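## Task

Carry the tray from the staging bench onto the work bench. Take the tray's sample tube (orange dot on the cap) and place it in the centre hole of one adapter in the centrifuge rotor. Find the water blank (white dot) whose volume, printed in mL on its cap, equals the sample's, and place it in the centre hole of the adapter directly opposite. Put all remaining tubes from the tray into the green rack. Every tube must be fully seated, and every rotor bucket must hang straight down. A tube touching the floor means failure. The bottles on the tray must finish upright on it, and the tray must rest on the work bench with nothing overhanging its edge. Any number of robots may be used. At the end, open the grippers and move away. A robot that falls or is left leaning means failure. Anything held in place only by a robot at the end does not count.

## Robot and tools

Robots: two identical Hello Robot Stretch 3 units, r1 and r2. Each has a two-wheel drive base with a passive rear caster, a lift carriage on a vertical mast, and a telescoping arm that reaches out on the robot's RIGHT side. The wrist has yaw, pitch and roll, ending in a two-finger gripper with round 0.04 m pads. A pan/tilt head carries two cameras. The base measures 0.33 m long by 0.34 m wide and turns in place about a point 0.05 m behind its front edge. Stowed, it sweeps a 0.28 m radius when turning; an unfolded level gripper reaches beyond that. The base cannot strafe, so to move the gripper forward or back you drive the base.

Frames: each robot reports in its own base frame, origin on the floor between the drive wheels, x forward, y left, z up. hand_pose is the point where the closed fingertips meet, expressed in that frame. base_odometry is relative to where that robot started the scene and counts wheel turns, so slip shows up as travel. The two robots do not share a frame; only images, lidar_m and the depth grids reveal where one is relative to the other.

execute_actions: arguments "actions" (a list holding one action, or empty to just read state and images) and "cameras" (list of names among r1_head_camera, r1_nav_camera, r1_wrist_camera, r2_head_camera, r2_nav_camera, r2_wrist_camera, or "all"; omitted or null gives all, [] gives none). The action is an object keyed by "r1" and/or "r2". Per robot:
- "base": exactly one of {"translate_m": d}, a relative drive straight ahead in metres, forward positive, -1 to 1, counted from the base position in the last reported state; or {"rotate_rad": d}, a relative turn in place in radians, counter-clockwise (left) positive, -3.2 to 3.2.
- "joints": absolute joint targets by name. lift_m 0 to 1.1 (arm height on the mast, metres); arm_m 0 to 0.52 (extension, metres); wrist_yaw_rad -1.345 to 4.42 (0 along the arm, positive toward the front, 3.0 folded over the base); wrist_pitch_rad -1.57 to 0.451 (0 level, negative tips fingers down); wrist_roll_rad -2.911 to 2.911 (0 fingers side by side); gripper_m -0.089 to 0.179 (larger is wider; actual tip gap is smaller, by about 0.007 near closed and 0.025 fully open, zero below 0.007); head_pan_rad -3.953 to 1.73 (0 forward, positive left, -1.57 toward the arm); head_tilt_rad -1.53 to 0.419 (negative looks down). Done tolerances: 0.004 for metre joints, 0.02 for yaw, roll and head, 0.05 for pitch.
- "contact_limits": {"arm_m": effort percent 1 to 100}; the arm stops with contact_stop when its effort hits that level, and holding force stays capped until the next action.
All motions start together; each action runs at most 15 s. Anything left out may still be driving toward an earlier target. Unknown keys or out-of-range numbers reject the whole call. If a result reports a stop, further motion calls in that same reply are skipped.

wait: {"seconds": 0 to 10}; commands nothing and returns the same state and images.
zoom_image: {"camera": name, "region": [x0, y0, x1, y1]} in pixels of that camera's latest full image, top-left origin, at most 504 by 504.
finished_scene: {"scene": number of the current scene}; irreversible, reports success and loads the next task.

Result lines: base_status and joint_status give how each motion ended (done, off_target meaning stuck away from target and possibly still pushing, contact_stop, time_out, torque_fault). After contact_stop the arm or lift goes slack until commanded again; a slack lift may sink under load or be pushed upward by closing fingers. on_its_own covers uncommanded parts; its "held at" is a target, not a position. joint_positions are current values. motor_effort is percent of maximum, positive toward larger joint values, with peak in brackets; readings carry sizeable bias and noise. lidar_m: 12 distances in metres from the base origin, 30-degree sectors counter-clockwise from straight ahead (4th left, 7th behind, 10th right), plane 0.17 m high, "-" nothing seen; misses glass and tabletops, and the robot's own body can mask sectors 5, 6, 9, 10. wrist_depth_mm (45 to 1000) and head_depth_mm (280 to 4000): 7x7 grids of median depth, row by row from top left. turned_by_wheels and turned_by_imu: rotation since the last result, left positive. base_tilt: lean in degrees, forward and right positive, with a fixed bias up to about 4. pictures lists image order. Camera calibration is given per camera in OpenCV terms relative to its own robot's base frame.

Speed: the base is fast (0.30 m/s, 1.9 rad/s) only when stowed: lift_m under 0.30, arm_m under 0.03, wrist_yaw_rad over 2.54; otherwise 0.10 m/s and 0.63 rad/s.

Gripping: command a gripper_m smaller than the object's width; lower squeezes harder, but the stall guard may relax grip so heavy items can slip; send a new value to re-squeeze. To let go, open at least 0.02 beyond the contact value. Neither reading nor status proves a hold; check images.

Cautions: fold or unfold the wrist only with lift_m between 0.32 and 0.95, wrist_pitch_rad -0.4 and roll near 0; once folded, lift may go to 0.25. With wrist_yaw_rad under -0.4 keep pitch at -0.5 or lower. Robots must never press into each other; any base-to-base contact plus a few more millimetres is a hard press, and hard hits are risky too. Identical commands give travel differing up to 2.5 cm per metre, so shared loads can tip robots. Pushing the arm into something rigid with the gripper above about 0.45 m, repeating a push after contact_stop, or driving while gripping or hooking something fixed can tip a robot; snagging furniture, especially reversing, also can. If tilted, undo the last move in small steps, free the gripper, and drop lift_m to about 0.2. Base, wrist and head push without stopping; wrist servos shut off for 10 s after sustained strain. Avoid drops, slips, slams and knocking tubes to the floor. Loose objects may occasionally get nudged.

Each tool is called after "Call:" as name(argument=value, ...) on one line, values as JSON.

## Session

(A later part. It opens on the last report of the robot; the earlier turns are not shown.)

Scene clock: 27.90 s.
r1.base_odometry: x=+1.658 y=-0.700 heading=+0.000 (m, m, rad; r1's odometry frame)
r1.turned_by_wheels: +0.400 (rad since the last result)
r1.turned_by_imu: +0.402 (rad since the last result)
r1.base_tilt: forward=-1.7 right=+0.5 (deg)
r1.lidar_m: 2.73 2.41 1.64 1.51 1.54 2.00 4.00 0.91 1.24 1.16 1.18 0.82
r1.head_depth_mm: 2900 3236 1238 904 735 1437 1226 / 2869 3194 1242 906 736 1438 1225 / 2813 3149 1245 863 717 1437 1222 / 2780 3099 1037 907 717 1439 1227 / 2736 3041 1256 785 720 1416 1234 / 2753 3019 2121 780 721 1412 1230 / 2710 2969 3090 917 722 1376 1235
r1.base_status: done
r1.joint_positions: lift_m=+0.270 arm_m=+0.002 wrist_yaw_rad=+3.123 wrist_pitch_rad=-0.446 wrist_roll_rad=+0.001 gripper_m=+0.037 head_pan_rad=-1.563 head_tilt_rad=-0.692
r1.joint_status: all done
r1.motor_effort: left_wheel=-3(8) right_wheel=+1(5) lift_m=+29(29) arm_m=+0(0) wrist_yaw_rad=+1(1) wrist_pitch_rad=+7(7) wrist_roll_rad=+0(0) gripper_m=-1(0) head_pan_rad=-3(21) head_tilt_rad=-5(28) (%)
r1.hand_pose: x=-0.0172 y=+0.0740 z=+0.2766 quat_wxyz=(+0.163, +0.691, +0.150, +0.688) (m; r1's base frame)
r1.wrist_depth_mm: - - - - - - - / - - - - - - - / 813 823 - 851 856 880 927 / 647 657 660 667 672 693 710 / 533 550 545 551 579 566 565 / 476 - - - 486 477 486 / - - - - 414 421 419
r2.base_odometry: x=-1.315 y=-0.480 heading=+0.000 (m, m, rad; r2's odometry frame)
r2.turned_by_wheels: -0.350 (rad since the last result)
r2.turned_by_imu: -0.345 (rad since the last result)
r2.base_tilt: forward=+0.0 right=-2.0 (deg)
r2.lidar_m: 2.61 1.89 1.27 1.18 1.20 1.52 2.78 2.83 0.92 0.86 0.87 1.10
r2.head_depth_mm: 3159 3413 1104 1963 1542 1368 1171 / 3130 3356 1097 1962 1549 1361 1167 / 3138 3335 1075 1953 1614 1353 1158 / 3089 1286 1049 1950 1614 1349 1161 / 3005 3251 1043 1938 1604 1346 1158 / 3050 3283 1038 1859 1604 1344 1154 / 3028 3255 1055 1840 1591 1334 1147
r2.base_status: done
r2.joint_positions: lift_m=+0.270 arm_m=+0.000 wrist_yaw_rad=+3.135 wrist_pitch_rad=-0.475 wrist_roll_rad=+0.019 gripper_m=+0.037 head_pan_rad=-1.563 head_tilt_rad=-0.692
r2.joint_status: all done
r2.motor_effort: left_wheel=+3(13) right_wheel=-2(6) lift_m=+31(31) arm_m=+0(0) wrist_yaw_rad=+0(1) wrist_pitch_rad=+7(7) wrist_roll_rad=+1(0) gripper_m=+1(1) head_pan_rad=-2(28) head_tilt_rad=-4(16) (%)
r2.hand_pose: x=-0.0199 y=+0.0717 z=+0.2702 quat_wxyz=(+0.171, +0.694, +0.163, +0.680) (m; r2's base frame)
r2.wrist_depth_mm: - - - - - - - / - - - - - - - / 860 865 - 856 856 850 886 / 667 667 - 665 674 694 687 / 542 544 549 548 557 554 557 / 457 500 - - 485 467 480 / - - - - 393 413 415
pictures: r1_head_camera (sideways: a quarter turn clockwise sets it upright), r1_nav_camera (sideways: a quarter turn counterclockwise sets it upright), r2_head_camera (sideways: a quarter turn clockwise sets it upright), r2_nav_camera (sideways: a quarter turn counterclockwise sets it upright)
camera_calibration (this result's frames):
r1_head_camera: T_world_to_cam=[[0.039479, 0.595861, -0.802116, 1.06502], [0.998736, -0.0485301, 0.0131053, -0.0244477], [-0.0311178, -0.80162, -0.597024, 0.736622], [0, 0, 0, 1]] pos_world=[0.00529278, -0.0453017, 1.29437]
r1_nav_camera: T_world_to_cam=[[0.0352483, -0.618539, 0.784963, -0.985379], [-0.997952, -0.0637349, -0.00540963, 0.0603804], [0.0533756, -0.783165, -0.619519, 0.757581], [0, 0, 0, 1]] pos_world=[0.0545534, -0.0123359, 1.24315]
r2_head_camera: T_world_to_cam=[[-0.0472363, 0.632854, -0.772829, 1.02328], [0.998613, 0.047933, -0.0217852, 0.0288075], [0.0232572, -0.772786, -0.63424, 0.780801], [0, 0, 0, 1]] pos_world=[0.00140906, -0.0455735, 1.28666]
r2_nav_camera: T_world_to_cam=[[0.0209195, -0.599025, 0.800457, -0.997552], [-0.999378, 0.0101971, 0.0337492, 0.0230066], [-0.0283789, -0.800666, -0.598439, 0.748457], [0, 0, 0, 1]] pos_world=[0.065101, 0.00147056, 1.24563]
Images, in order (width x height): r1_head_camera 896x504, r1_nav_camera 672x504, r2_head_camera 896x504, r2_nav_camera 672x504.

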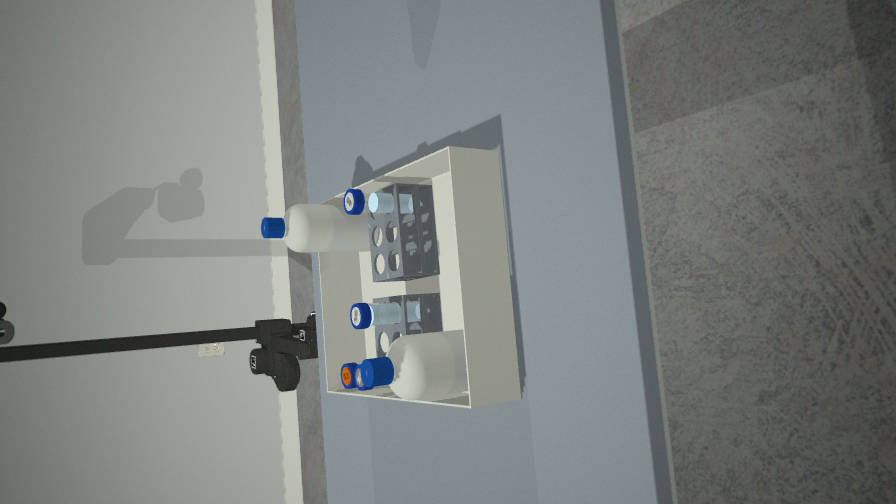

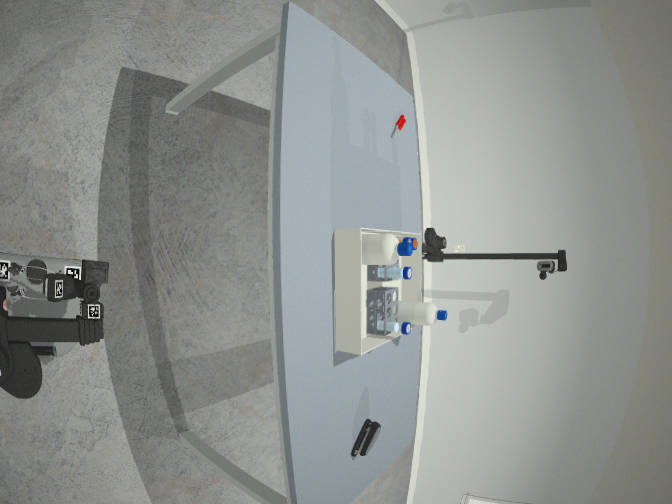

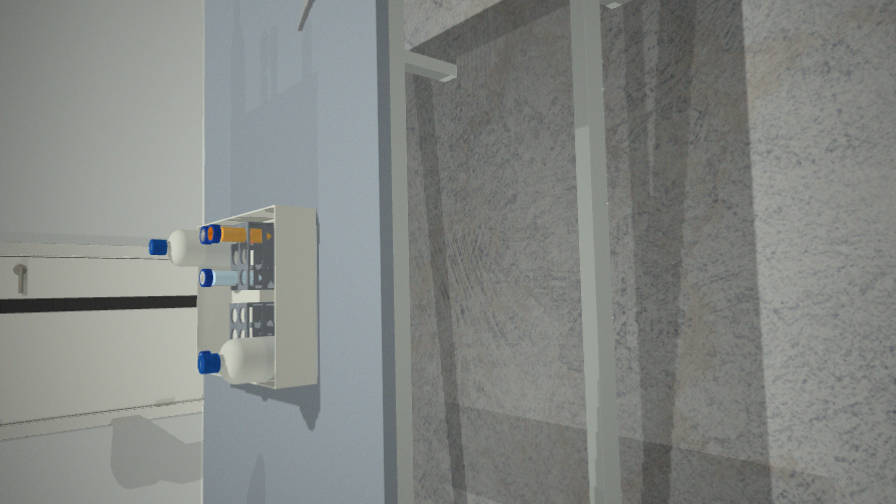

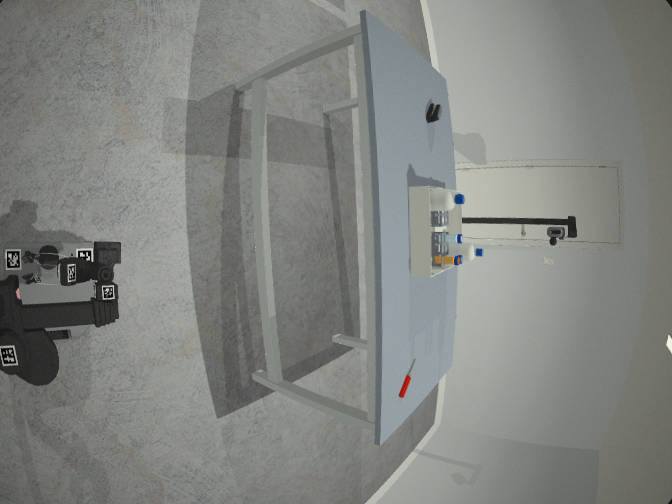

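Call:
execute_actions(actions=[{"r1":{"base":{"rotate_rad":0.09},"joints":{"lift_m":0.9,"wrist_pitch_rad":-0.4}},"r2":{"base":{"rotate_rad":-1.456}}}], cameras=[])

Call:
execute_actions(actions=[{"r1":{"joints":{"lift_m":0.94,"wrist_yaw_rad":0,"gripper_m":0.06}},"r2":{"base":{"translate_m":0.44}}}], cameras=[])

Call:
execute_actions(actions=[{"r1":{"joints":{"lift_m":1.09,"wrist_pitch_rad":-1.57,"wrist_roll_rad":1.57}},"r2":{"base":{"rotate_rad":1.571},"joints":{"lift_m":0.94,"wrist_pitch_rad":-0.4}}}], cameras=[])

Call:
execute_actions(actions=[{"r1":{"joints":{"arm_m":0.35}},"r2":{"joints":{"wrist_yaw_rad":0,"gripper_m":0.06}}}], cameras=[])

Call:
execute_actions(actions=[{"r2":{"joints":{"lift_m":1.09,"wrist_pitch_rad":-1.57,"wrist_roll_rad":1.57,"arm_m":0.3}}}])

Scene clock: 54.27 s.
r1.base_odometry: x=+1.658 y=-0.700 heading=+0.090 (m, m, rad; r1's odometry frame)
r1.turned_by_wheels: +0.090 (rad since the last result)
r1.turned_by_imu: +0.089 (rad since the last result)
r1.base_tilt: forward=-1.6 right=+0.6 (deg)
r1.lidar_m: 2.74 2.18 1.59 1.51 1.57 2.17 2.58 0.91 1.21 1.16 1.20 0.82
r1.head_depth_mm: 2816 3121 1233 906 715 - - / 2781 3117 1241 902 715 1506 - / 2769 3053 1020 908 716 1493 - / 2791 3105 1113 803 716 1440 - / 2777 3070 1256 765 719 1455 - / 2726 3043 1258 917 718 1425 1251 / 2777 3053 1263 919 723 1413 1232
r1.base_status: done
r1.joint_positions: lift_m=+0.900 arm_m=+0.002 wrist_yaw_rad=+3.123 wrist_pitch_rad=-0.418 wrist_roll_rad=+0.001 gripper_m=+0.037 head_pan_rad=-1.563 head_tilt_rad=-0.692
r1.joint_status: all done
r1.motor_effort: left_wheel=-2(9) right_wheel=+1(5) lift_m=+41(44) arm_m=+0(0) wrist_yaw_rad=+0(0) wrist_pitch_rad=+9(10) wrist_roll_rad=+0(0) gripper_m=-1(1) head_pan_rad=-3(3) head_tilt_rad=-5(5) (%)
r1.hand_pose: x=-0.0172 y=+0.0777 z=+0.9125 quat_wxyz=(+0.153, +0.693, +0.140, +0.690) (m; r1's base frame)
r1.wrist_depth_mm: - - - - - - - / - - - - - - - / - - - - - - - / - - - - - - - / - - - - - - - / - - - - - - - / - - - - - - -
r2.base_odometry: x=-1.315 y=-0.480 heading=-1.456 (m, m, rad; r2's odometry frame)
r2.turned_by_wheels: -1.456 (rad since the last result)
r2.turned_by_imu: -1.436 (rad since the last result)
r2.base_tilt: forward=-0.1 right=-2.1 (deg)
r2.lidar_m: 0.86 0.90 2.60 3.69 1.63 1.22 1.18 1.23 1.72 2.78 2.91 0.89
r2.head_depth_mm: 2367 2653 2728 2040 1643 1364 1167 / 2354 2681 2687 2013 1628 1356 1166 / 2377 2687 2682 2014 1615 1356 1163 / 2393 2700 2670 2013 1615 1348 1163 / 2402 2715 2669 2001 1621 1344 1159 / 2444 2738 2662 1989 1604 1340 1153 / 2434 2762 2602 1978 1600 1330 1152
r2.base_status: done
r2.joint_positions: lift_m=+0.270 arm_m=+0.000 wrist_yaw_rad=+3.135 wrist_pitch_rad=-0.475 wrist_roll_rad=+0.019 gripper_m=+0.037 head_pan_rad=-1.563 head_tilt_rad=-0.692
r2.joint_status: not commanded
r2.motor_effort: left_wheel=+3(15) right_wheel=-2(7) lift_m=+30(31) arm_m=-1(1) wrist_yaw_rad=+0(0) wrist_pitch_rad=+7(7) wrist_roll_rad=+1(1) gripper_m=+1(1) head_pan_rad=-2(3) head_tilt_rad=-3(3) (%)
r2.hand_pose: x=-0.0199 y=+0.0717 z=+0.2702 quat_wxyz=(+0.171, +0.694, +0.163, +0.680) (m; r2's base frame)
r2.wrist_depth_mm: - - - - - - - / - - - - - - - / 865 855 - 852 876 889 890 / 657 672 - 694 679 674 699 / 544 545 553 545 564 557 573 / 471 485 - - 484 474 470 / - - - - 397 409 419
pictures: none
No camera images: the call's "cameras" was empty. Leave "cameras" out to get every camera's image.

Scene clock: 57.40 s.
r1.base_odometry: x=+1.658 y=-0.700 heading=+0.090 (m, m, rad; r1's odometry frame)
r1.turned_by_wheels: +0.000 (rad since the last result)
r1.turned_by_imu: +0.000 (rad since the last result)
r1.base_tilt: forward=-1.9 right=+0.5 (deg)
r1.lidar_m: 2.73 2.18 1.59 1.51 1.57 2.17 2.58 0.90 1.20 1.16 1.20 0.82
r1.head_depth_mm: 2803 3123 1231 905 772 - - / 2780 3083 1240 901 738 - - / 2735 3124 1017 905 - - - / 2773 3062 1108 800 - - 1229 / 2773 3060 1251 765 718 1408 1221 / 2760 3062 1256 917 721 1404 1230 / 2732 3023 1263 919 720 1414 1236
r1.base_status: not commanded
r1.joint_positions: lift_m=+0.940 arm_m=+0.002 wrist_yaw_rad=+0.003 wrist_pitch_rad=-0.417 wrist_roll_rad=+0.001 gripper_m=+0.060 head_pan_rad=-1.563 head_tilt_rad=-0.692
r1.joint_status: all done
r1.motor_effort: left_wheel=-3(2) right_wheel=+1(1) lift_m=+41(42) arm_m=+0(0) wrist_yaw_rad=-2(4) wrist_pitch_rad=+9(9) wrist_roll_rad=+1(1) gripper_m=+0(76) head_pan_rad=-3(3) head_tilt_rad=-5(6) (%)
r1.hand_pose: x=-0.0208 y=-0.3712 z=+0.9526 quat_wxyz=(+0.692, +0.148, -0.692, -0.146) (m; r1's base frame)
r1.wrist_depth_mm: - - - - - - - / - 924 958 808 864 - - / 657 672 649 627 643 724 746 / 521 522 512 497 490 570 570 / 424 433 455 442 467 455 459 / 374 375 382 373 370 381 385 / - - - - - - -
r2.base_odometry: x=-1.265 y=-0.917 heading=-1.456 (m, m, rad; r2's odometry frame)
r2.turned_by_wheels: +0.000 (rad since the last result)
r2.turned_by_imu: +0.000 (rad since the last result)
r2.base_tilt: forward=-0.1 right=-1.9 (deg)
r2.lidar_m: 0.42 0.44 0.61 2.49 2.24 1.67 1.62 1.69 2.35 2.79 0.59 0.43
r2.head_depth_mm: 2371 2674 2714 2048 1638 1366 1172 / 2389 2663 2695 2033 1626 1355 1166 / 2394 2698 2686 2026 1623 1358 1159 / 2398 2713 2687 2008 1617 1343 1156 / 2404 2713 2635 2004 1615 1342 1156 / 2444 2770 2624 1986 1603 1340 1153 / 2419 2795 2608 1983 1222 1251 1149
r2.base_status: done
r2.joint_positions: lift_m=+0.270 arm_m=+0.000 wrist_yaw_rad=+3.135 wrist_pitch_rad=-0.475 wrist_roll_rad=+0.019 gripper_m=+0.037 head_pan_rad=-1.563 head_tilt_rad=-0.692
r2.joint_status: not commanded
r2.motor_effort: left_wheel=+3(17) right_wheel=-2(5) lift_m=+31(31) arm_m=+0(0) wrist_yaw_rad=-1(0) wrist_pitch_rad=+7(7) wrist_roll_rad=+1(1) gripper_m=+1(0) head_pan_rad=-2(2) head_tilt_rad=-4(3) (%)
r2.hand_pose: x=-0.0199 y=+0.0717 z=+0.2702 quat_wxyz=(+0.171, +0.694, +0.163, +0.680) (m; r2's base frame)
r2.wrist_depth_mm: - - - - - - - / - - - - - - - / 840 870 - 855 869 805 545 / 651 671 - 687 674 684 659 / 554 558 552 544 551 566 559 / 460 499 - - 488 478 466 / - - - - 397 413 422
pictures: none
No camera images: the call's "cameras" was empty. Leave "cameras" out to get every camera's image.

Scene clock: 64.33 s.
r1.base_odometry: x=+1.658 y=-0.700 heading=+0.090 (m, m, rad; r1's odometry frame)
r1.turned_by_wheels: +0.000 (rad since the last result)
r1.turned_by_imu: -0.001 (rad since the last result)
r1.base_tilt: forward=-1.6 right=+0.5 (deg)
r1.lidar_m: 2.73 2.17 1.59 1.51 1.57 2.17 2.58 0.91 1.21 1.16 1.20 0.82
r1.head_depth_mm: - - - - - - 1174 / - - - - - - - / - - - - - - - / 1412 1678 1252 794 740 - - / 2638 3056 1254 766 729 - - / 2760 3062 1259 916 721 1408 1233 / 2725 3012 1262 918 720 1415 1235
r1.base_status: not commanded
r1.joint_positions: lift_m=+1.090 arm_m=+0.002 wrist_yaw_rad=+0.003 wrist_pitch_rad=-1.563 wrist_roll_rad=+1.566 gripper_m=+0.060 head_pan_rad=-1.563 head_tilt_rad=-0.692
r1.joint_status: all done
r1.motor_effort: left_wheel=-3(3) right_wheel=+1(1) lift_m=+41(41) arm_m=+0(0) wrist_yaw_rad=-2(2) wrist_pitch_rad=-4(7) wrist_roll_rad=+2(2) gripper_m=+0(0) head_pan_rad=-2(3) head_tilt_rad=-6(5) (%)
r1.hand_pose: x=-0.0216 y=-0.1243 z=+0.9720 quat_wxyz=(+0.003, +0.002, -0.710, -0.705) (m; r1's base frame)
r1.wrist_depth_mm: - - - - - - - / - - - - - - - / - - - - - - - / 435 - - - - - - / 420 - - - - - - / 430 - - - - - - / 438 - - - - - -
r2.base_odometry: x=-1.265 y=-0.917 heading=+0.115 (m, m, rad; r2's odometry frame)
r2.turned_by_wheels: +1.571 (rad since the last result)
r2.turned_by_imu: +1.553 (rad since the last result)
r2.base_tilt: forward=+0.0 right=-2.1 (deg)
r2.lidar_m: 2.49 2.27 1.68 1.62 1.68 2.32 2.79 0.59 0.44 0.42 0.44 0.60
r2.head_depth_mm: 2705 3024 1099 858 - - 1124 / 2685 3011 1002 821 701 - 1121 / 2626 3047 909 740 700 - - / 2629 3002 1028 739 696 - 1067 / 2706 3038 1026 727 693 - 1093 / 2730 3079 1066 809 668 1370 1112 / 2741 3118 1062 806 647 1339 1104
r2.base_status: done
r2.joint_positions: lift_m=+0.940 arm_m=+0.000 wrist_yaw_rad=+3.135 wrist_pitch_rad=-0.421 wrist_roll_rad=+0.019 gripper_m=+0.037 head_pan_rad=-1.563 head_tilt_rad=-0.692
r2.joint_status: all done
r2.motor_effort: left_wheel=-4(13) right_wheel=+1(6) lift_m=+46(47) arm_m=+0(1) wrist_yaw_rad=+0(0) wrist_pitch_rad=+12(14) wrist_roll_rad=+1(1) gripper_m=+1(1) head_pan_rad=-2(2) head_tilt_rad=-4(3) (%)
r2.hand_pose: x=-0.0199 y=+0.0790 z=+0.9519 quat_wxyz=(+0.151, +0.698, +0.144, +0.685) (m; r2's base frame)
r2.wrist_depth_mm: - - - - - - - / - - - - - - - / - - - - - - - / - - - - - - - / - - - - - - - / - - - - - - - / - - - - - - -
pictures: none
No camera images: the call's "cameras" was empty. Leave "cameras" out to get every camera's image.

Scene clock: 68.10 s.
r1.base_odometry: x=+1.658 y=-0.700 heading=+0.090 (m, m, rad; r1's odometry frame)
r1.turned_by_wheels: +0.000 (rad since the last result)
r1.turned_by_imu: +0.000 (rad since the last result)
r1.base_tilt: forward=-1.5 right=+0.7 (deg)
r1.lidar_m: 2.74 2.19 1.60 1.51 1.57 2.17 2.59 0.91 1.21 1.16 1.20 0.82
r1.head_depth_mm: 2837 3120 1240 902 712 1435 1221 / 2798 3083 1179 899 714 1438 1222 / - 3067 1012 907 715 1437 1224 / - - 1087 798 716 1399 1218 / 2635 3069 1248 765 717 1405 1227 / 2744 3079 1256 917 719 1413 1229 / 2761 3039 1258 920 720 1419 1233
r1.base_status: not commanded
r1.joint_positions: lift_m=+1.090 arm_m=+0.350 wrist_yaw_rad=+0.001 wrist_pitch_rad=-1.564 wrist_roll_rad=+1.568 gripper_m=+0.060 head_pan_rad=-1.563 head_tilt_rad=-0.692
r1.joint_status: all done
r1.motor_effort: left_wheel=-3(2) right_wheel=+1(1) lift_m=+41(41) arm_m=+5(5) wrist_yaw_rad=-1(2) wrist_pitch_rad=-3(4) wrist_roll_rad=+1(2) gripper_m=+0(0) head_pan_rad=-2(2) head_tilt_rad=-6(6) (%)
r1.hand_pose: x=-0.0216 y=-0.4720 z=+0.9721 quat_wxyz=(+0.002, +0.001, -0.709, -0.705) (m; r1's base frame)
r1.wrist_depth_mm: 345 342 341 344 - - - / 358 356 354 356 - - - / 368 362 365 364 - - - / 384 376 376 383 - - - / 276 324 388 390 - - - / 256 345 407 412 - - - / 429 426 425 - - - -
r2.base_odometry: x=-1.265 y=-0.917 heading=+0.115 (m, m, rad; r2's odometry frame)
r2.turned_by_wheels: +0.000 (rad since the last result)
r2.turned_by_imu: +0.000 (rad since the last result)
r2.base_tilt: forward=+0.0 right=-2.1 (deg)
r2.lidar_m: 2.49 2.27 1.67 1.62 1.68 2.32 2.79 0.59 0.44 0.42 0.44 0.60
r2.head_depth_mm: 2666 3007 1101 856 - - - / 2674 3009 1003 818 - - - / 2540 3010 908 848 - - - / 2662 3011 1030 744 655 1319 1097 / 2702 3021 1026 729 655 1344 1113 / 2725 3076 1064 808 651 1340 1107 / 2757 3125 1058 805 649 1340 1106
r2.base_status: not commanded
r2.joint_positions: lift_m=+0.940 arm_m=+0.000 wrist_yaw_rad=+0.002 wrist_pitch_rad=-0.421 wrist_roll_rad=+0.019 gripper_m=+0.060 head_pan_rad=-1.563 head_tilt_rad=-0.692
r2.joint_status: all done
r2.motor_effort: left_wheel=-4(4) right_wheel=+2(2) lift_m=+46(46) arm_m=-1(1) wrist_yaw_rad=-2(1) wrist_pitch_rad=+12(12) wrist_roll_rad=+0(1) gripper_m=+1(76) head_pan_rad=-2(2) head_tilt_rad=-2(3) (%)
r2.hand_pose: x=-0.0211 y=-0.3692 z=+0.9519 quat_wxyz=(+0.685, +0.147, -0.698, -0.149) (m; r2's base frame)
r2.wrist_depth_mm: - - - - - - - / - - - - - - - / 728 746 536 661 716 794 786 / 556 573 403 553 558 579 590 / 455 461 420 426 440 465 469 / 376 388 - 387 - 384 391 / 326 328 324 330 331 330 338
pictures: none
No camera images: the call's "cameras" was empty. Leave "cameras" out to get every camera's image.

Scene clock: 71.53 s.
r1.base_odometry: x=+1.658 y=-0.700 heading=+0.090 (m, m, rad; r1's odometry frame)
r1.turned_by_wheels: +0.000 (rad since the last result)
r1.turned_by_imu: +0.000 (rad since the last result)
r1.base_tilt: forward=-1.6 right=+0.7 (deg)
r1.lidar_m: 2.73 2.18 1.59 1.51 1.57 2.17 2.58 0.90 1.21 1.16 1.20 0.82
r1.head_depth_mm: 2877 3110 1235 905 713 1437 1221 / 2775 3102 1180 899 715 1441 1224 / - 3066 1015 904 715 1437 1225 / - - 1090 796 717 1403 1225 / 2779 3026 1248 764 718 1407 1225 / 2758 3056 1258 915 721 1407 1228 / 2761 3027 1261 919 721 1410 1236
r1.base_status: not commanded
r1.joint_positions: lift_m=+1.090 arm_m=+0.350 wrist_yaw_rad=+0.001 wrist_pitch_rad=-1.564 wrist_roll_rad=+1.568 gripper_m=+0.060 head_pan_rad=-1.563 head_tilt_rad=-0.692
r1.joint_status: not commanded
r1.motor_effort: left_wheel=-2(2) right_wheel=+1(1) lift_m=+41(41) arm_m=+4(4) wrist_yaw_rad=-1(1) wrist_pitch_rad=-4(4) wrist_roll_rad=+1(1) gripper_m=+1(0) head_pan_rad=-3(2) head_tilt_rad=-6(5) (%)
r1.hand_pose: x=-0.0216 y=-0.4720 z=+0.9721 quat_wxyz=(+0.002, +0.001, -0.709, -0.705) (m; r1's base frame)
r1.wrist_depth_mm: 348 344 344 343 - - - / 357 350 355 356 - - - / 370 363 369 369 - - - / 381 375 379 382 - - - / 276 325 391 391 - - - / 257 345 409 406 - - - / 426 421 423 - - - -
r2.base_odometry: x=-1.265 y=-0.917 heading=+0.115 (m, m, rad; r2's odometry frame)
r2.turned_by_wheels: +0.000 (rad since the last result)
r2.turned_by_imu: +0.000 (rad since the last result)
r2.base_tilt: forward=-0.1 right=-2.0 (deg)
r2.lidar_m: 2.49 2.27 1.67 1.61 1.68 2.32 2.79 0.59 0.44 0.42 0.44 0.60
r2.head_depth_mm: 2654 2965 1101 827 664 1334 1130 / - 2935 975 816 661 1324 1122 / - - 900 742 658 1316 1118 / 2636 2931 1023 739 655 1314 1113 / 2699 3060 1023 730 653 1347 1111 / 2737 3090 1066 807 649 1338 1117 / 2756 3101 1055 805 648 1334 1106
r2.base_status: not commanded
r2.joint_positions: lift_m=+1.090 arm_m=+0.300 wrist_yaw_rad=+0.000 wrist_pitch_rad=-1.549 wrist_roll_rad=+1.567 gripper_m=+0.060 head_pan_rad=-1.563 head_tilt_rad=-0.692
r2.joint_status: all done
joint sent to its limit — the command would take r2.wrist_pitch_rad past its lower limit, so that joint was sent only as far as its limit.
r2.motor_effort: left_wheel=-4(4) right_wheel=+2(2) lift_m=+46(46) arm_m=+4(4) wrist_yaw_rad=+0(2) wrist_pitch_rad=-5(11) wrist_roll_rad=+1(1) gripper_m=+1(1) head_pan_rad=-2(2) head_tilt_rad=-2(3) (%)
r2.hand_pose: x=-0.0215 y=-0.4256 z=+0.9718 quat_wxyz=(+0.002, +0.001, -0.714, -0.700) (m; r2's base frame)
r2.wrist_depth_mm: 347 347 351 354 - - - / 343 351 352 357 - - - / 358 353 358 361 - - - / 368 359 366 374 - - - / 367 369 376 382 - - - / 349 317 - 384 - - - / 239 296 393 390 - - -
pictures: r1_head_camera (sideways: a quarter turn clockwise sets it upright), r1_nav_camera (sideways: a quarter turn counterclockwise sets it upright), r1_wrist_camera, r2_head_camera (sideways: a quarter turn clockwise sets it upright), r2_nav_camera (sideways: a quarter turn counterclockwise sets it upright), r2_wrist_camera
camera_calibration (this result's frames):
r1_head_camera: T_world_to_cam=[[0.039679, 0.595944, -0.802045, 1.06493], [0.998719, -0.0488681, 0.0130985, -0.0244388], [-0.0313884, -0.801537, -0.59712, 0.736749], [0, 0, 0, 1]] pos_world=[0.00527751, -0.0453005, 1.29437]
r1_nav_camera: T_world_to_cam=[[0.0350407, -0.618645, 0.784889, -0.985281], [-0.997974, -0.063398, -0.00541633, 0.0603893], [0.0531112, -0.783109, -0.619613, 0.757705], [0, 0, 0, 1]] pos_world=[0.0545492, -0.0123452, 1.24315]
r1_wrist_camera: T_world_to_cam=[[-0.0466588, 0.998676, -0.0216574, 0.487877], [0.978867, 0.0500333, 0.198285, -0.122804], [0.199106, -0.0119479, -0.979905, 1.11504], [0, 0, 0, 1]] pos_world=[-0.0790384, -0.467764, 1.12755]
r2_head_camera: T_world_to_cam=[[-0.0470637, 0.633007, -0.772714, 1.02313], [0.998626, 0.047663, -0.0217779, 0.0287979], [0.0230443, -0.772677, -0.634381, 0.780986], [0, 0, 0, 1]] pos_world=[0.00139653, -0.0455695, 1.28665]
r2_nav_camera: T_world_to_cam=[[0.0207562, -0.599176, 0.800348, -0.997409], [-0.999375, 0.0104652, 0.0337525, 0.0230023], [-0.0285995, -0.800549, -0.598585, 0.748648], [0, 0, 0, 1]] pos_world=[0.0651013, 0.00146461, 1.24563]
r2_wrist_camera: T_world_to_cam=[[0.00423232, 0.999985, 0.00334496, 0.423209], [0.991705, -0.00462694, 0.128452, -0.0654313], [0.128466, 0.00277357, -0.99171, 1.1267], [0, 0, 0, 1]] pos_world=[-0.0816448, -0.426631, 1.12435]
Images, in order (width x height): r1_head_camera 896x504, r1_nav_camera 672x504, r1_wrist_camera 644x364, r2_head_camera 896x504, r2_nav_camera 672x504, r2_wrist_camera 644x364.

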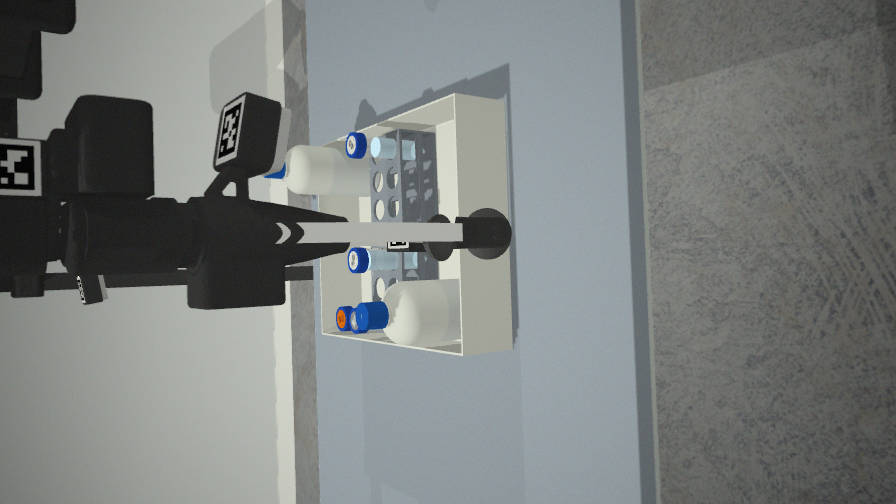

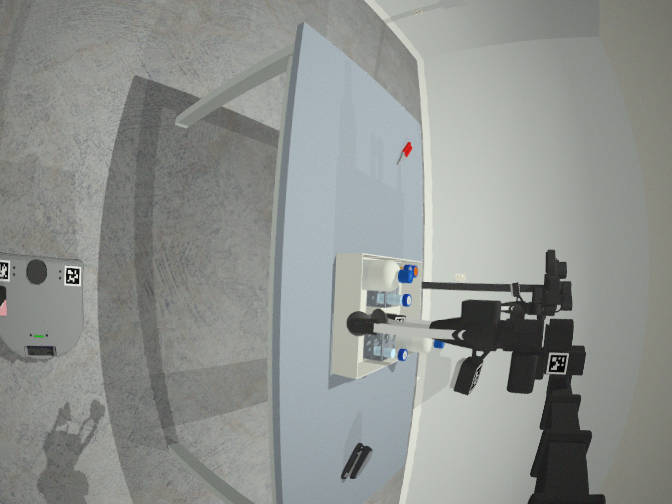

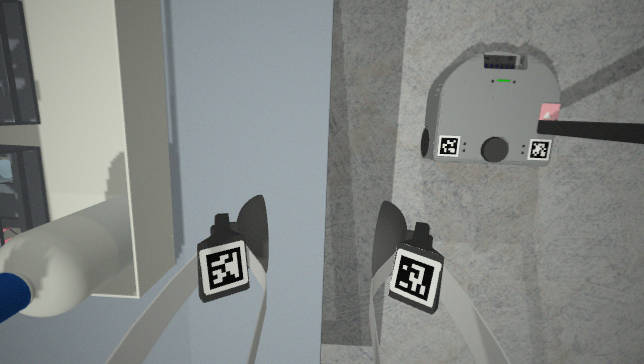

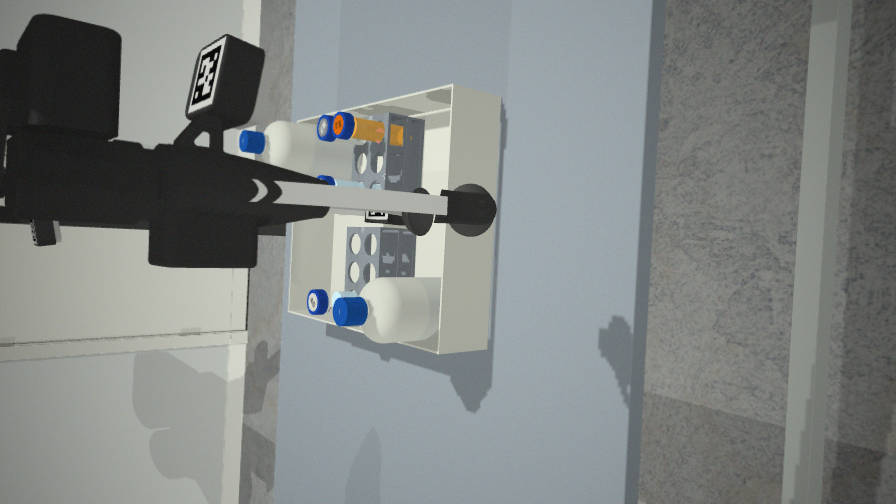

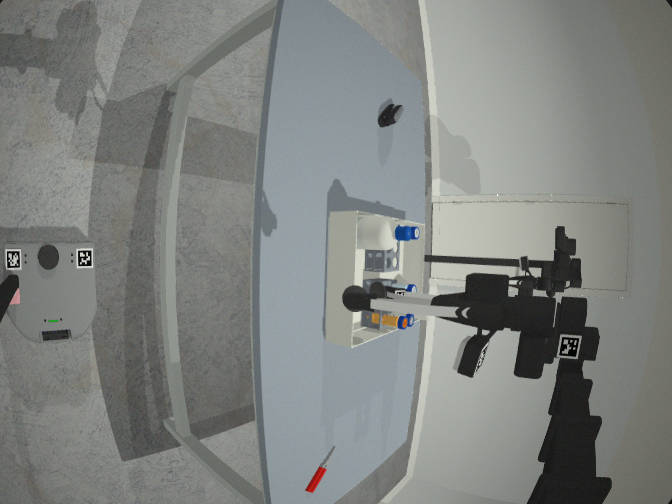

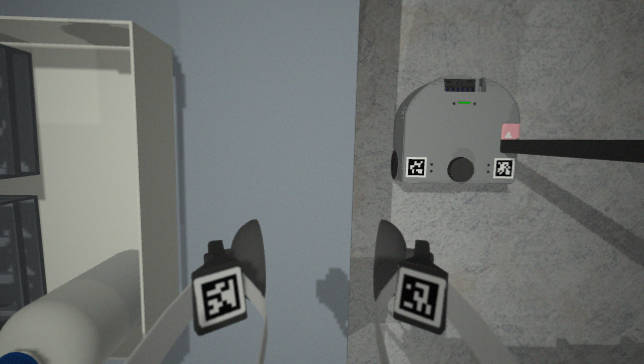

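Call:
execute_actions(actions=[{"r1":{"base":{"translate_m":-0.05},"joints":{"arm_m":0.5,"wrist_pitch_rad":-1.47,"lift_m":1.0}},"r2":{"base":{"translate_m":-0.015},"joints":{"arm_m":0.465,"lift_m":1.0}}}], cameras=["r1_wrist_camera","r2_wrist_camera","r1_head_camera"])

Scene clock: 82.73 s.
r1.base_odometry: x=+1.608 y=-0.705 heading=+0.090 (m, m, rad; r1's odometry frame)
r1.turned_by_wheels: +0.000 (rad since the last result)
r1.turned_by_imu: -0.001 (rad since the last result)
r1.base_tilt: forward=-1.5 right=+0.4 (deg)
r1.lidar_m: 2.78 2.18 1.59 1.51 1.56 2.17 2.54 0.86 1.21 1.16 1.20 0.86
r1.head_depth_mm: 2821 - 1149 904 710 1434 1222 / 2776 - 1244 907 714 1437 1219 / 2775 3155 1009 849 713 1440 1229 / 2737 - 1081 800 717 1408 1226 / 854 2913 1252 780 718 1404 1229 / 2750 3079 1260 819 720 1406 1231 / 2759 3047 1257 916 723 1416 1235
r1.base_status: done
r1.joint_positions: lift_m=+1.000 arm_m=+0.500 wrist_yaw_rad=+0.001 wrist_pitch_rad=-1.469 wrist_roll_rad=+1.568 gripper_m=+0.060 head_pan_rad=-1.563 head_tilt_rad=-0.692
r1.joint_status: all done
r1.motor_effort: left_wheel=-3(7) right_wheel=+1(3) lift_m=+29(35) arm_m=+5(5) wrist_yaw_rad=+0(1) wrist_pitch_rad=-1(2) wrist_roll_rad=+0(1) gripper_m=-1(0) head_pan_rad=-3(2) head_tilt_rad=-4(6) (%)
r1.hand_pose: x=-0.0215 y=-0.6465 z=+0.8816 quat_wxyz=(+0.002, +0.001, -0.742, -0.670) (m; r1's base frame)
r1.wrist_depth_mm: 217 234 252 251 249 240 851 / 224 257 273 263 256 248 242 / 240 268 284 273 264 255 - / 248 274 293 281 274 262 983 / 279 283 301 290 278 273 - / 217 286 298 298 295 282 - / 269 302 233 305 299 292 -
r2.base_odometry: x=-1.280 y=-0.918 heading=+0.115 (m, m, rad; r2's odometry frame)
r2.turned_by_wheels: +0.000 (rad since the last result)
r2.turned_by_imu: +0.000 (rad since the last result)
r2.base_tilt: forward=-0.1 right=-2.0 (deg)
r2.lidar_m: 2.51 2.27 1.67 1.62 1.68 2.32 2.78 0.59 0.44 0.42 0.44 0.60
r2.head_depth_mm: 2615 - 1098 827 664 1327 1103 / 2584 3124 1045 796 661 1326 1125 / 2593 - 905 741 660 1322 1118 / 790 2912 1026 742 656 1317 1116 / 2709 3046 1012 712 653 1342 1108 / 2736 3101 1063 810 651 1341 1113 / 2750 3131 1056 805 648 1339 1111
r2.base_status: done
r2.joint_positions: lift_m=+1.000 arm_m=+0.465 wrist_yaw_rad=+0.000 wrist_pitch_rad=-1.550 wrist_roll_rad=+1.567 gripper_m=+0.060 head_pan_rad=-1.563 head_tilt_rad=-0.692
r2.joint_status: all done
r2.motor_effort: left_wheel=-4(10) right_wheel=+1(3) lift_m=+31(35) arm_m=+4(4) wrist_yaw_rad=+0(0) wrist_pitch_rad=-4(5) wrist_roll_rad=+2(1) gripper_m=+1(0) head_pan_rad=-2(3) head_tilt_rad=-2(3) (%)
r2.hand_pose: x=-0.0215 y=-0.5905 z=+0.8822 quat_wxyz=(+0.002, +0.001, -0.714, -0.700) (m; r2's base frame)
r2.wrist_depth_mm: 203 224 236 252 265 264 988 / 206 260 266 268 268 272 - / 213 265 269 274 274 275 - / 216 271 277 279 283 284 - / 248 276 282 285 285 287 - / 224 282 - 289 - 295 - / 258 266 248 275 298 298 -
pictures: r1_head_camera (sideways: a quarter turn clockwise sets it upright), r1_wrist_camera, r2_wrist_camera
camera_calibration (this result's frames):
r1_head_camera: T_world_to_cam=[[0.0396806, 0.595944, -0.802045, 1.06493], [0.998719, -0.0488707, 0.0130985, -0.0244387], [-0.0313905, -0.801537, -0.59712, 0.736749], [0, 0, 0, 1]] pos_world=[0.0052774, -0.0453005, 1.29437]
r1_wrist_camera: T_world_to_cam=[[-0.0466152, 0.992109, -0.116393, 0.739405], [0.978842, 0.0686078, 0.192774, -0.0792967], [0.199238, -0.104944, -0.974316, 0.959217], [0, 0, 0, 1]] pos_world=[-0.0790261, -0.627465, 1.03593]
r2_wrist_camera: T_world_to_cam=[[0.00436052, 0.999983, 0.00389291, 0.587884], [0.991704, -0.00482447, 0.128451, -0.0548106], [0.128468, 0.0033005, -0.991708, 1.03868], [0, 0, 0, 1]] pos_world=[-0.0816441, -0.591567, 1.03482]
Images, in order (width x height): r1_head_camera 896x504, r1_wrist_camera 644x364, r2_wrist_camera 644x364.

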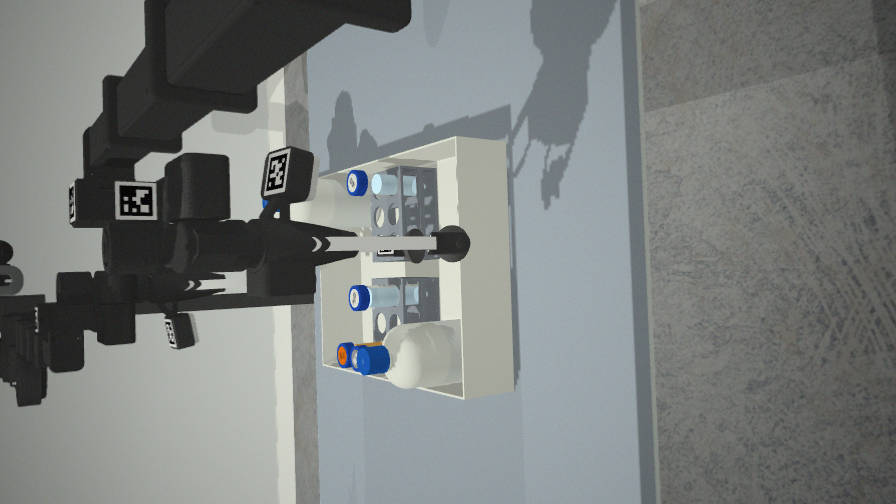

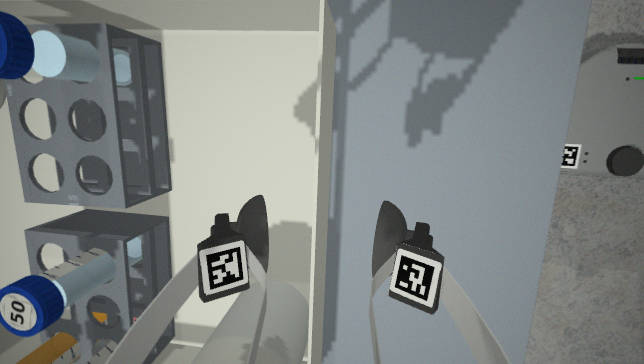

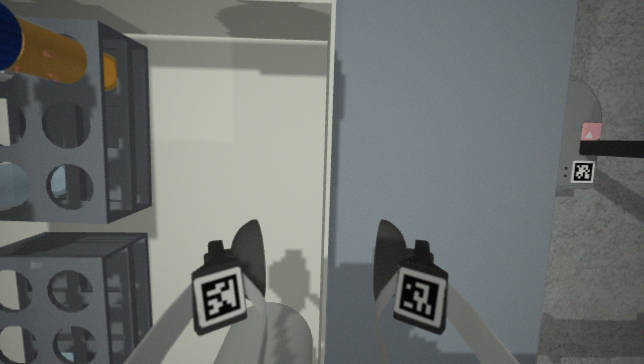

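Call:
execute_actions(actions=[{"r1":{"joints":{"lift_m":0.915}},"r2":{"joints":{"lift_m":0.915}}}], cameras=["r1_wrist_camera","r2_wrist_camera"])

Call:
execute_actions(actions=[{"r1":{"joints":{"gripper_m":-0.04}},"r2":{"joints":{"gripper_m":-0.04}}}], cameras=[])

Call:
execute_actions(actions=[{"r1":{"joints":{"lift_m":0.945}},"r2":{"joints":{"lift_m":0.945}}}], cameras=["r1_wrist_camera","r2_wrist_camera","r1_head_camera","r2_head_camera"])

Scene clock: 90.23 s.
r1.base_odometry: x=+1.608 y=-0.705 heading=+0.090 (m, m, rad; r1's odometry frame)
r1.turned_by_wheels: +0.000 (rad since the last result)
r1.turned_by_imu: -0.001 (rad since the last result)
r1.base_tilt: forward=-1.5 right=+0.6 (deg)
r1.lidar_m: 2.78 2.19 1.59 1.51 1.57 2.17 2.54 0.86 1.20 1.16 1.20 0.86
r1.head_depth_mm: 2807 3157 3175 - 672 1430 1221 / 2761 3064 - 874 713 1436 1225 / 2787 3031 1127 842 716 1439 1220 / 2803 2966 - 801 717 1400 1226 / 1409 909 1249 778 719 1403 1231 / 2698 3032 1256 820 721 1410 1229 / 2760 3000 1259 917 723 1417 1230
r1.base_status: not commanded
r1.joint_positions: lift_m=+0.915 arm_m=+0.500 wrist_yaw_rad=+0.001 wrist_pitch_rad=-1.469 wrist_roll_rad=+1.568 gripper_m=+0.060 head_pan_rad=-1.563 head_tilt_rad=-0.692
r1.joint_status: all done
r1.motor_effort: left_wheel=-2(2) right_wheel=+1(1) lift_m=+29(29) arm_m=+5(5) wrist_yaw_rad=-1(1) wrist_pitch_rad=-1(1) wrist_roll_rad=+2(2) gripper_m=-1(1) head_pan_rad=-3(3) head_tilt_rad=-5(5) (%)
r1.hand_pose: x=-0.0215 y=-0.6465 z=+0.7966 quat_wxyz=(+0.002, +0.001, -0.742, -0.670) (m; r1's base frame)
r1.wrist_depth_mm: 191 188 182 174 172 165 161 / 196 195 187 180 177 171 166 / 202 202 194 185 183 176 170 / 208 208 202 191 188 182 175 / 218 216 206 197 193 187 180 / 205 225 216 204 205 194 187 / 208 233 220 212 208 199 194
r2.base_odometry: x=-1.280 y=-0.918 heading=+0.115 (m, m, rad; r2's odometry frame)
r2.turned_by_wheels: +0.000 (rad since the last result)
r2.turned_by_imu: +0.000 (rad since the last result)
r2.base_tilt: forward=-0.1 right=-2.0 (deg)
r2.lidar_m: 2.51 2.27 1.67 1.62 1.69 2.32 2.77 0.59 0.44 0.42 0.44 0.60
r2.head_depth_mm: 2690 2968 - 786 645 1341 1105 / 2682 2883 1047 795 660 1326 1125 / 2688 - - 741 659 1321 1119 / 1014 913 1031 743 656 1319 1116 / 2651 3029 1013 713 651 1341 1114 / 2747 3117 1066 809 652 1335 1109 / 2728 3099 1058 805 648 1338 1111
r2.base_status: not commanded
r2.joint_positions: lift_m=+0.915 arm_m=+0.465 wrist_yaw_rad=+0.000 wrist_pitch_rad=-1.550 wrist_roll_rad=+1.567 gripper_m=+0.060 head_pan_rad=-1.563 head_tilt_rad=-0.692
r2.joint_status: all done
r2.motor_effort: left_wheel=-4(4) right_wheel=+1(2) lift_m=+30(31) arm_m=+4(4) wrist_yaw_rad=+0(0) wrist_pitch_rad=-4(4) wrist_roll_rad=+2(2) gripper_m=+1(1) head_pan_rad=-2(2) head_tilt_rad=-3(5) (%)
r2.hand_pose: x=-0.0215 y=-0.5905 z=+0.7972 quat_wxyz=(+0.002, +0.001, -0.714, -0.700) (m; r2's base frame)
r2.wrist_depth_mm: 175 179 179 180 183 184 185 / 179 184 184 185 189 187 189 / 182 187 187 188 191 192 192 / 185 189 191 192 194 196 198 / 191 194 194 197 199 200 200 / 194 197 - 200 - 204 204 / 196 203 204 205 208 209 210
pictures: r1_wrist_camera, r2_wrist_camera
camera_calibration (this result's frames):
r1_wrist_camera: T_world_to_cam=[[-0.0466154, 0.992109, -0.116393, 0.729513], [0.978842, 0.068608, 0.192774, -0.0629102], [0.199238, -0.104944, -0.974316, 0.876398], [0, 0, 0, 1]] pos_world=[-0.0790261, -0.627467, 0.950925]
r2_wrist_camera: T_world_to_cam=[[0.0043609, 0.999983, 0.00389291, 0.588217], [0.991704, -0.00482486, 0.128451, -0.0438922], [0.128468, 0.00330045, -0.991708, 0.95438], [0, 0, 0, 1]] pos_world=[-0.0816441, -0.591568, 0.949814]
Images, in order (width x height): r1_wrist_camera 644x364, r2_wrist_camera 644x364.

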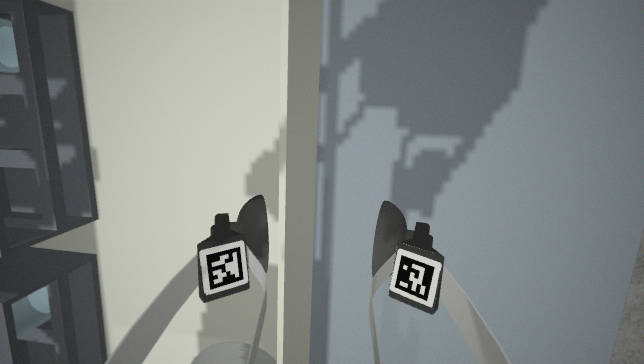

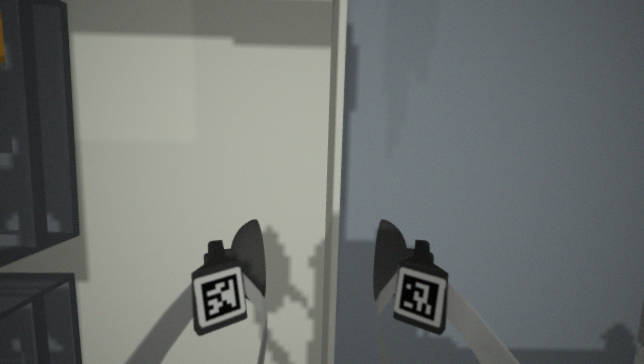

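Scene clock: 91.73 s.
r1.base_odometry: x=+1.608 y=-0.705 heading=+0.090 (m, m, rad; r1's odometry frame)
r1.turned_by_wheels: +0.000 (rad since the last result)
r1.turned_by_imu: +0.000 (rad since the last result)
r1.base_tilt: forward=-1.7 right=+0.6 (deg)
r1.lidar_m: 2.79 2.19 1.59 1.51 1.57 2.16 2.54 0.86 1.21 1.16 1.21 0.86
r1.head_depth_mm: 2791 3137 3165 - 672 1437 1220 / 2786 3065 - 872 714 1437 1220 / 2791 3012 1125 844 716 1442 1220 / 2776 2990 - 905 719 1408 1226 / 1406 906 1253 773 718 1416 1231 / 2713 3047 1252 820 721 1410 1234 / 2748 3020 1266 917 720 1408 1228
r1.base_status: not commanded
r1.joint_positions: lift_m=+0.915 arm_m=+0.500 wrist_yaw_rad=+0.001 wrist_pitch_rad=-1.446 wrist_roll_rad=+1.568 gripper_m=-0.039 head_pan_rad=-1.563 head_tilt_rad=-0.692
r1.joint_status: all done
r1.motor_effort: left_wheel=-2(2) right_wheel=+2(1) lift_m=+29(28) arm_m=+2(4) wrist_yaw_rad=-1(1) wrist_pitch_rad=-13(17) wrist_roll_rad=+1(1) gripper_m=-17(93) head_pan_rad=-3(2) head_tilt_rad=-5(5) (%)
r1.hand_pose: x=-0.0215 y=-0.6525 z=+0.7967 quat_wxyz=(+0.002, +0.001, -0.750, -0.662) (m; r1's base frame)
r1.wrist_depth_mm: 172 191 183 175 171 164 158 / 177 196 189 181 176 169 163 / 202 202 195 187 181 175 167 / 197 209 202 194 187 179 172 / 192 218 209 - 193 185 178 / 199 227 218 209 199 190 182 / 206 235 219 215 208 198 189
r2.base_odometry: x=-1.280 y=-0.918 heading=+0.115 (m, m, rad; r2's odometry frame)
r2.turned_by_wheels: +0.000 (rad since the last result)
r2.turned_by_imu: +0.000 (rad since the last result)
r2.base_tilt: forward=+0.0 right=-1.9 (deg)
r2.lidar_m: 2.51 2.28 1.67 1.61 1.68 2.33 2.78 0.59 0.44 0.42 0.44 0.60
r2.head_depth_mm: 2705 2957 - 782 644 1331 1103 / 2701 2878 1045 772 661 1327 1126 / 2662 - - 745 657 1322 1117 / 1018 910 1023 753 654 1317 1114 / 2654 3038 1020 733 653 1346 1111 / 2746 3099 1068 806 651 1348 1112 / 2743 3112 1058 804 648 1342 1108
r2.base_status: not commanded
r2.joint_positions: lift_m=+0.915 arm_m=+0.465 wrist_yaw_rad=+0.000 wrist_pitch_rad=-1.544 wrist_roll_rad=+1.569 gripper_m=-0.039 head_pan_rad=-1.563 head_tilt_rad=-0.692
r2.joint_status: all done
r2.motor_effort: left_wheel=-4(4) right_wheel=+2(1) lift_m=+37(37) arm_m=+3(4) wrist_yaw_rad=+0(1) wrist_pitch_rad=-8(8) wrist_roll_rad=+0(1) gripper_m=-14(92) head_pan_rad=-2(3) head_tilt_rad=-2(3) (%)
r2.hand_pose: x=-0.0215 y=-0.5921 z=+0.7969 quat_wxyz=(+0.001, +0.000, -0.716, -0.698) (m; r2's base frame)
r2.wrist_depth_mm: 176 177 178 180 181 184 184 / 180 182 182 182 186 187 186 / 182 185 184 186 190 190 189 / 185 188 190 190 195 194 196 / 192 193 194 194 199 198 198 / 194 197 197 - 203 203 202 / 196 200 202 203 205 206 207
pictures: none
No camera images: the call's "cameras" was empty. Leave "cameras" out to get every camera's image.

Scene clock: 94.90 s.
r1.base_odometry: x=+1.608 y=-0.705 heading=+0.090 (m, m, rad; r1's odometry frame)
r1.turned_by_wheels: +0.000 (rad since the last result)
r1.turned_by_imu: +0.000 (rad since the last result)
r1.base_tilt: forward=-1.4 right=+0.7 (deg)
r1.lidar_m: 2.79 2.18 1.59 1.51 1.57 2.16 2.53 0.87 1.21 1.16 1.20 0.86
r1.head_depth_mm: 2816 3079 - - 691 1436 1215 / 2781 3015 1119 892 714 1436 1222 / 2784 2974 1060 818 714 1437 1225 / 2817 1960 - 815 717 1399 1221 / 1390 958 1058 783 720 1409 1226 / 2725 3007 1190 771 721 1415 1230 / 2738 3042 1261 919 721 1418 1233
r1.base_status: not commanded
r1.joint_positions: lift_m=+0.945 arm_m=+0.500 wrist_yaw_rad=+0.001 wrist_pitch_rad=-1.460 wrist_roll_rad=+1.568 gripper_m=-0.039 head_pan_rad=-1.563 head_tilt_rad=-0.692
r1.joint_status: all done
r1.motor_effort: left_wheel=-1(2) right_wheel=+0(2) lift_m=+45(53) arm_m=+2(2) wrist_yaw_rad=-1(1) wrist_pitch_rad=-6(13) wrist_roll_rad=+1(1) gripper_m=-16(16) head_pan_rad=-3(3) head_tilt_rad=-5(5) (%)
r1.hand_pose: x=-0.0215 y=-0.6490 z=+0.8259 quat_wxyz=(+0.002, +0.001, -0.745, -0.667) (m; r1's base frame)
r1.wrist_depth_mm: 175 173 168 164 197 190 184 / 183 182 177 173 203 196 189 / 189 195 187 182 210 202 194 / 202 206 199 196 217 207 202 / 191 221 213 - 223 215 211 / 200 235 229 225 229 221 954 / 213 250 234 241 240 229 985
r2.base_odometry: x=-1.280 y=-0.918 heading=+0.115 (m, m, rad; r2's odometry frame)
r2.turned_by_wheels: +0.000 (rad since the last result)
r2.turned_by_imu: +0.000 (rad since the last result)
r2.base_tilt: forward=-0.1 right=-1.9 (deg)
r2.lidar_m: 2.50 2.27 1.67 1.62 1.68 2.32 2.78 0.59 0.44 0.42 0.44 0.61
r2.head_depth_mm: 2698 2892 - 825 662 1331 1110 / 2652 - 959 762 660 1325 1125 / 2673 - 877 742 657 1325 1119 / 831 1255 874 738 656 1317 1113 / 2642 3057 881 735 653 1345 1112 / 2740 3073 1069 805 651 1343 1109 / 2768 3108 1056 804 647 1337 1105
r2.base_status: not commanded
r2.joint_positions: lift_m=+0.945 arm_m=+0.465 wrist_yaw_rad=+0.000 wrist_pitch_rad=-1.535 wrist_roll_rad=+1.571 gripper_m=-0.039 head_pan_rad=-1.563 head_tilt_rad=-0.692
r2.joint_status: all done
r2.motor_effort: left_wheel=-4(14) right_wheel=+2(10) lift_m=+53(56) arm_m=+2(4) wrist_yaw_rad=+0(1) wrist_pitch_rad=-12(13) wrist_roll_rad=+0(0) gripper_m=-14(14) head_pan_rad=-2(2) head_tilt_rad=-3(1) (%)
r2.hand_pose: x=-0.0215 y=-0.5944 z=+0.8263 quat_wxyz=(+0.000, +0.000, -0.719, -0.695) (m; r2's base frame)
r2.wrist_depth_mm: 97 121 199 200 210 210 209 / 107 132 200 199 214 214 213 / 173 170 199 198 218 219 218 / 193 198 197 198 221 222 223 / 193 198 197 210 228 227 228 / 197 196 197 - 233 232 233 / 194 195 195 195 236 238 240
pictures: r1_head_camera (sideways: a quarter turn clockwise sets it upright), r1_wrist_camera, r2_head_camera (sideways: a quarter turn clockwise sets it upright), r2_wrist_camera
camera_calibration (this result's frames):
r1_head_camera: T_world_to_cam=[[0.0396806, 0.595944, -0.802045, 1.06493], [0.998719, -0.0488707, 0.0130985, -0.0244387], [-0.0313905, -0.801537, -0.59712, 0.736749], [0, 0, 0, 1]] pos_world=[0.0052774, -0.0453005, 1.29437]
r1_wrist_camera: T_world_to_cam=[[-0.0466224, 0.991, -0.125479, 0.742245], [0.978839, 0.0703798, 0.192149, -0.0667344], [0.199251, -0.113865, -0.973311, 0.898127], [0, 0, 0, 1]] pos_world=[-0.0790249, -0.628603, 0.980116]
r2_head_camera: T_world_to_cam=[[-0.0470638, 0.633021, -0.772702, 1.02311], [0.998626, 0.0476634, -0.0217771, 0.028797], [0.0230442, -0.772666, -0.634395, 0.781004], [0, 0, 0, 1]] pos_world=[0.00139653, -0.0455692, 1.28665]
r2_wrist_camera: T_world_to_cam=[[0.00871115, 0.999904, -0.0107745, 0.604161], [0.991664, -0.00725316, 0.128644, -0.0492553], [0.128553, -0.0118053, -0.991632, 0.974159], [0, 0, 0, 1]] pos_world=[-0.0816497, -0.59296, 0.978854]
Images, in order (width x height): r1_head_camera 896x504, r1_wrist_camera 644x364, r2_head_camera 896x504, r2_wrist_camera 644x364.

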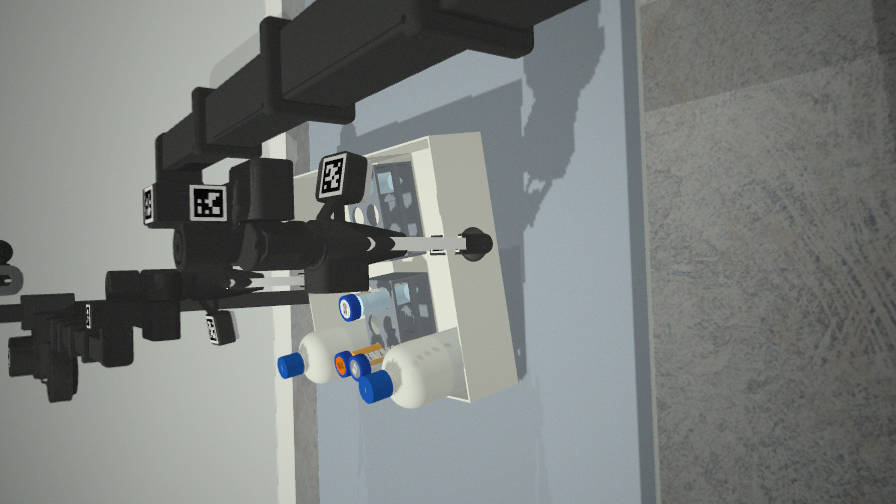

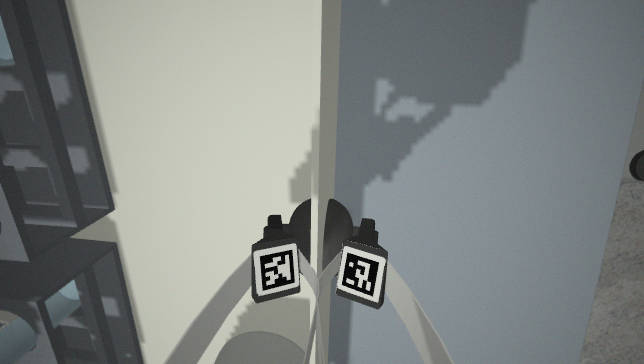

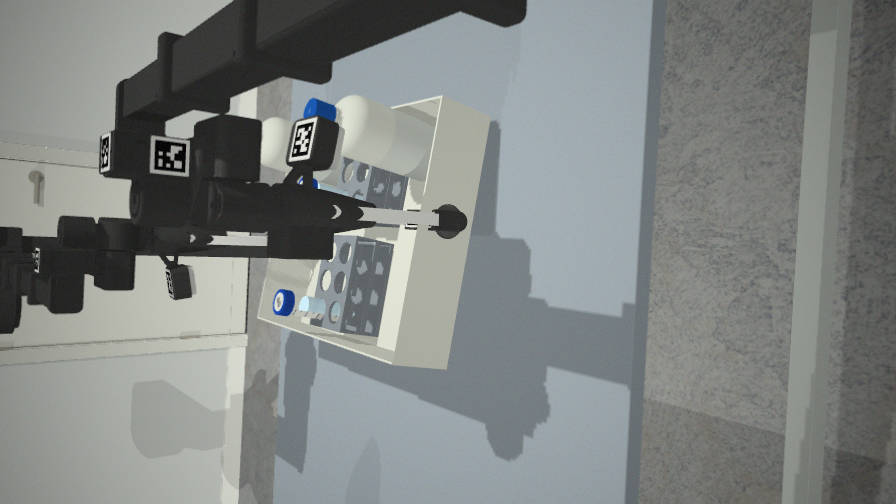

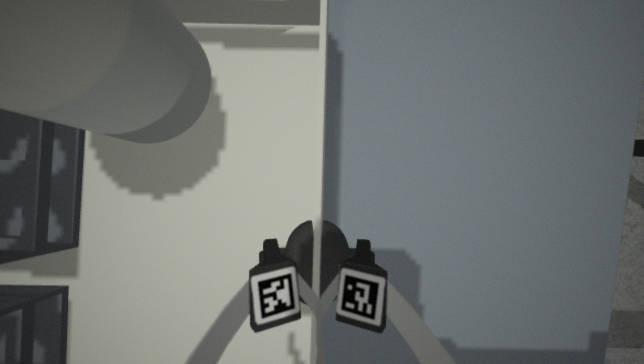

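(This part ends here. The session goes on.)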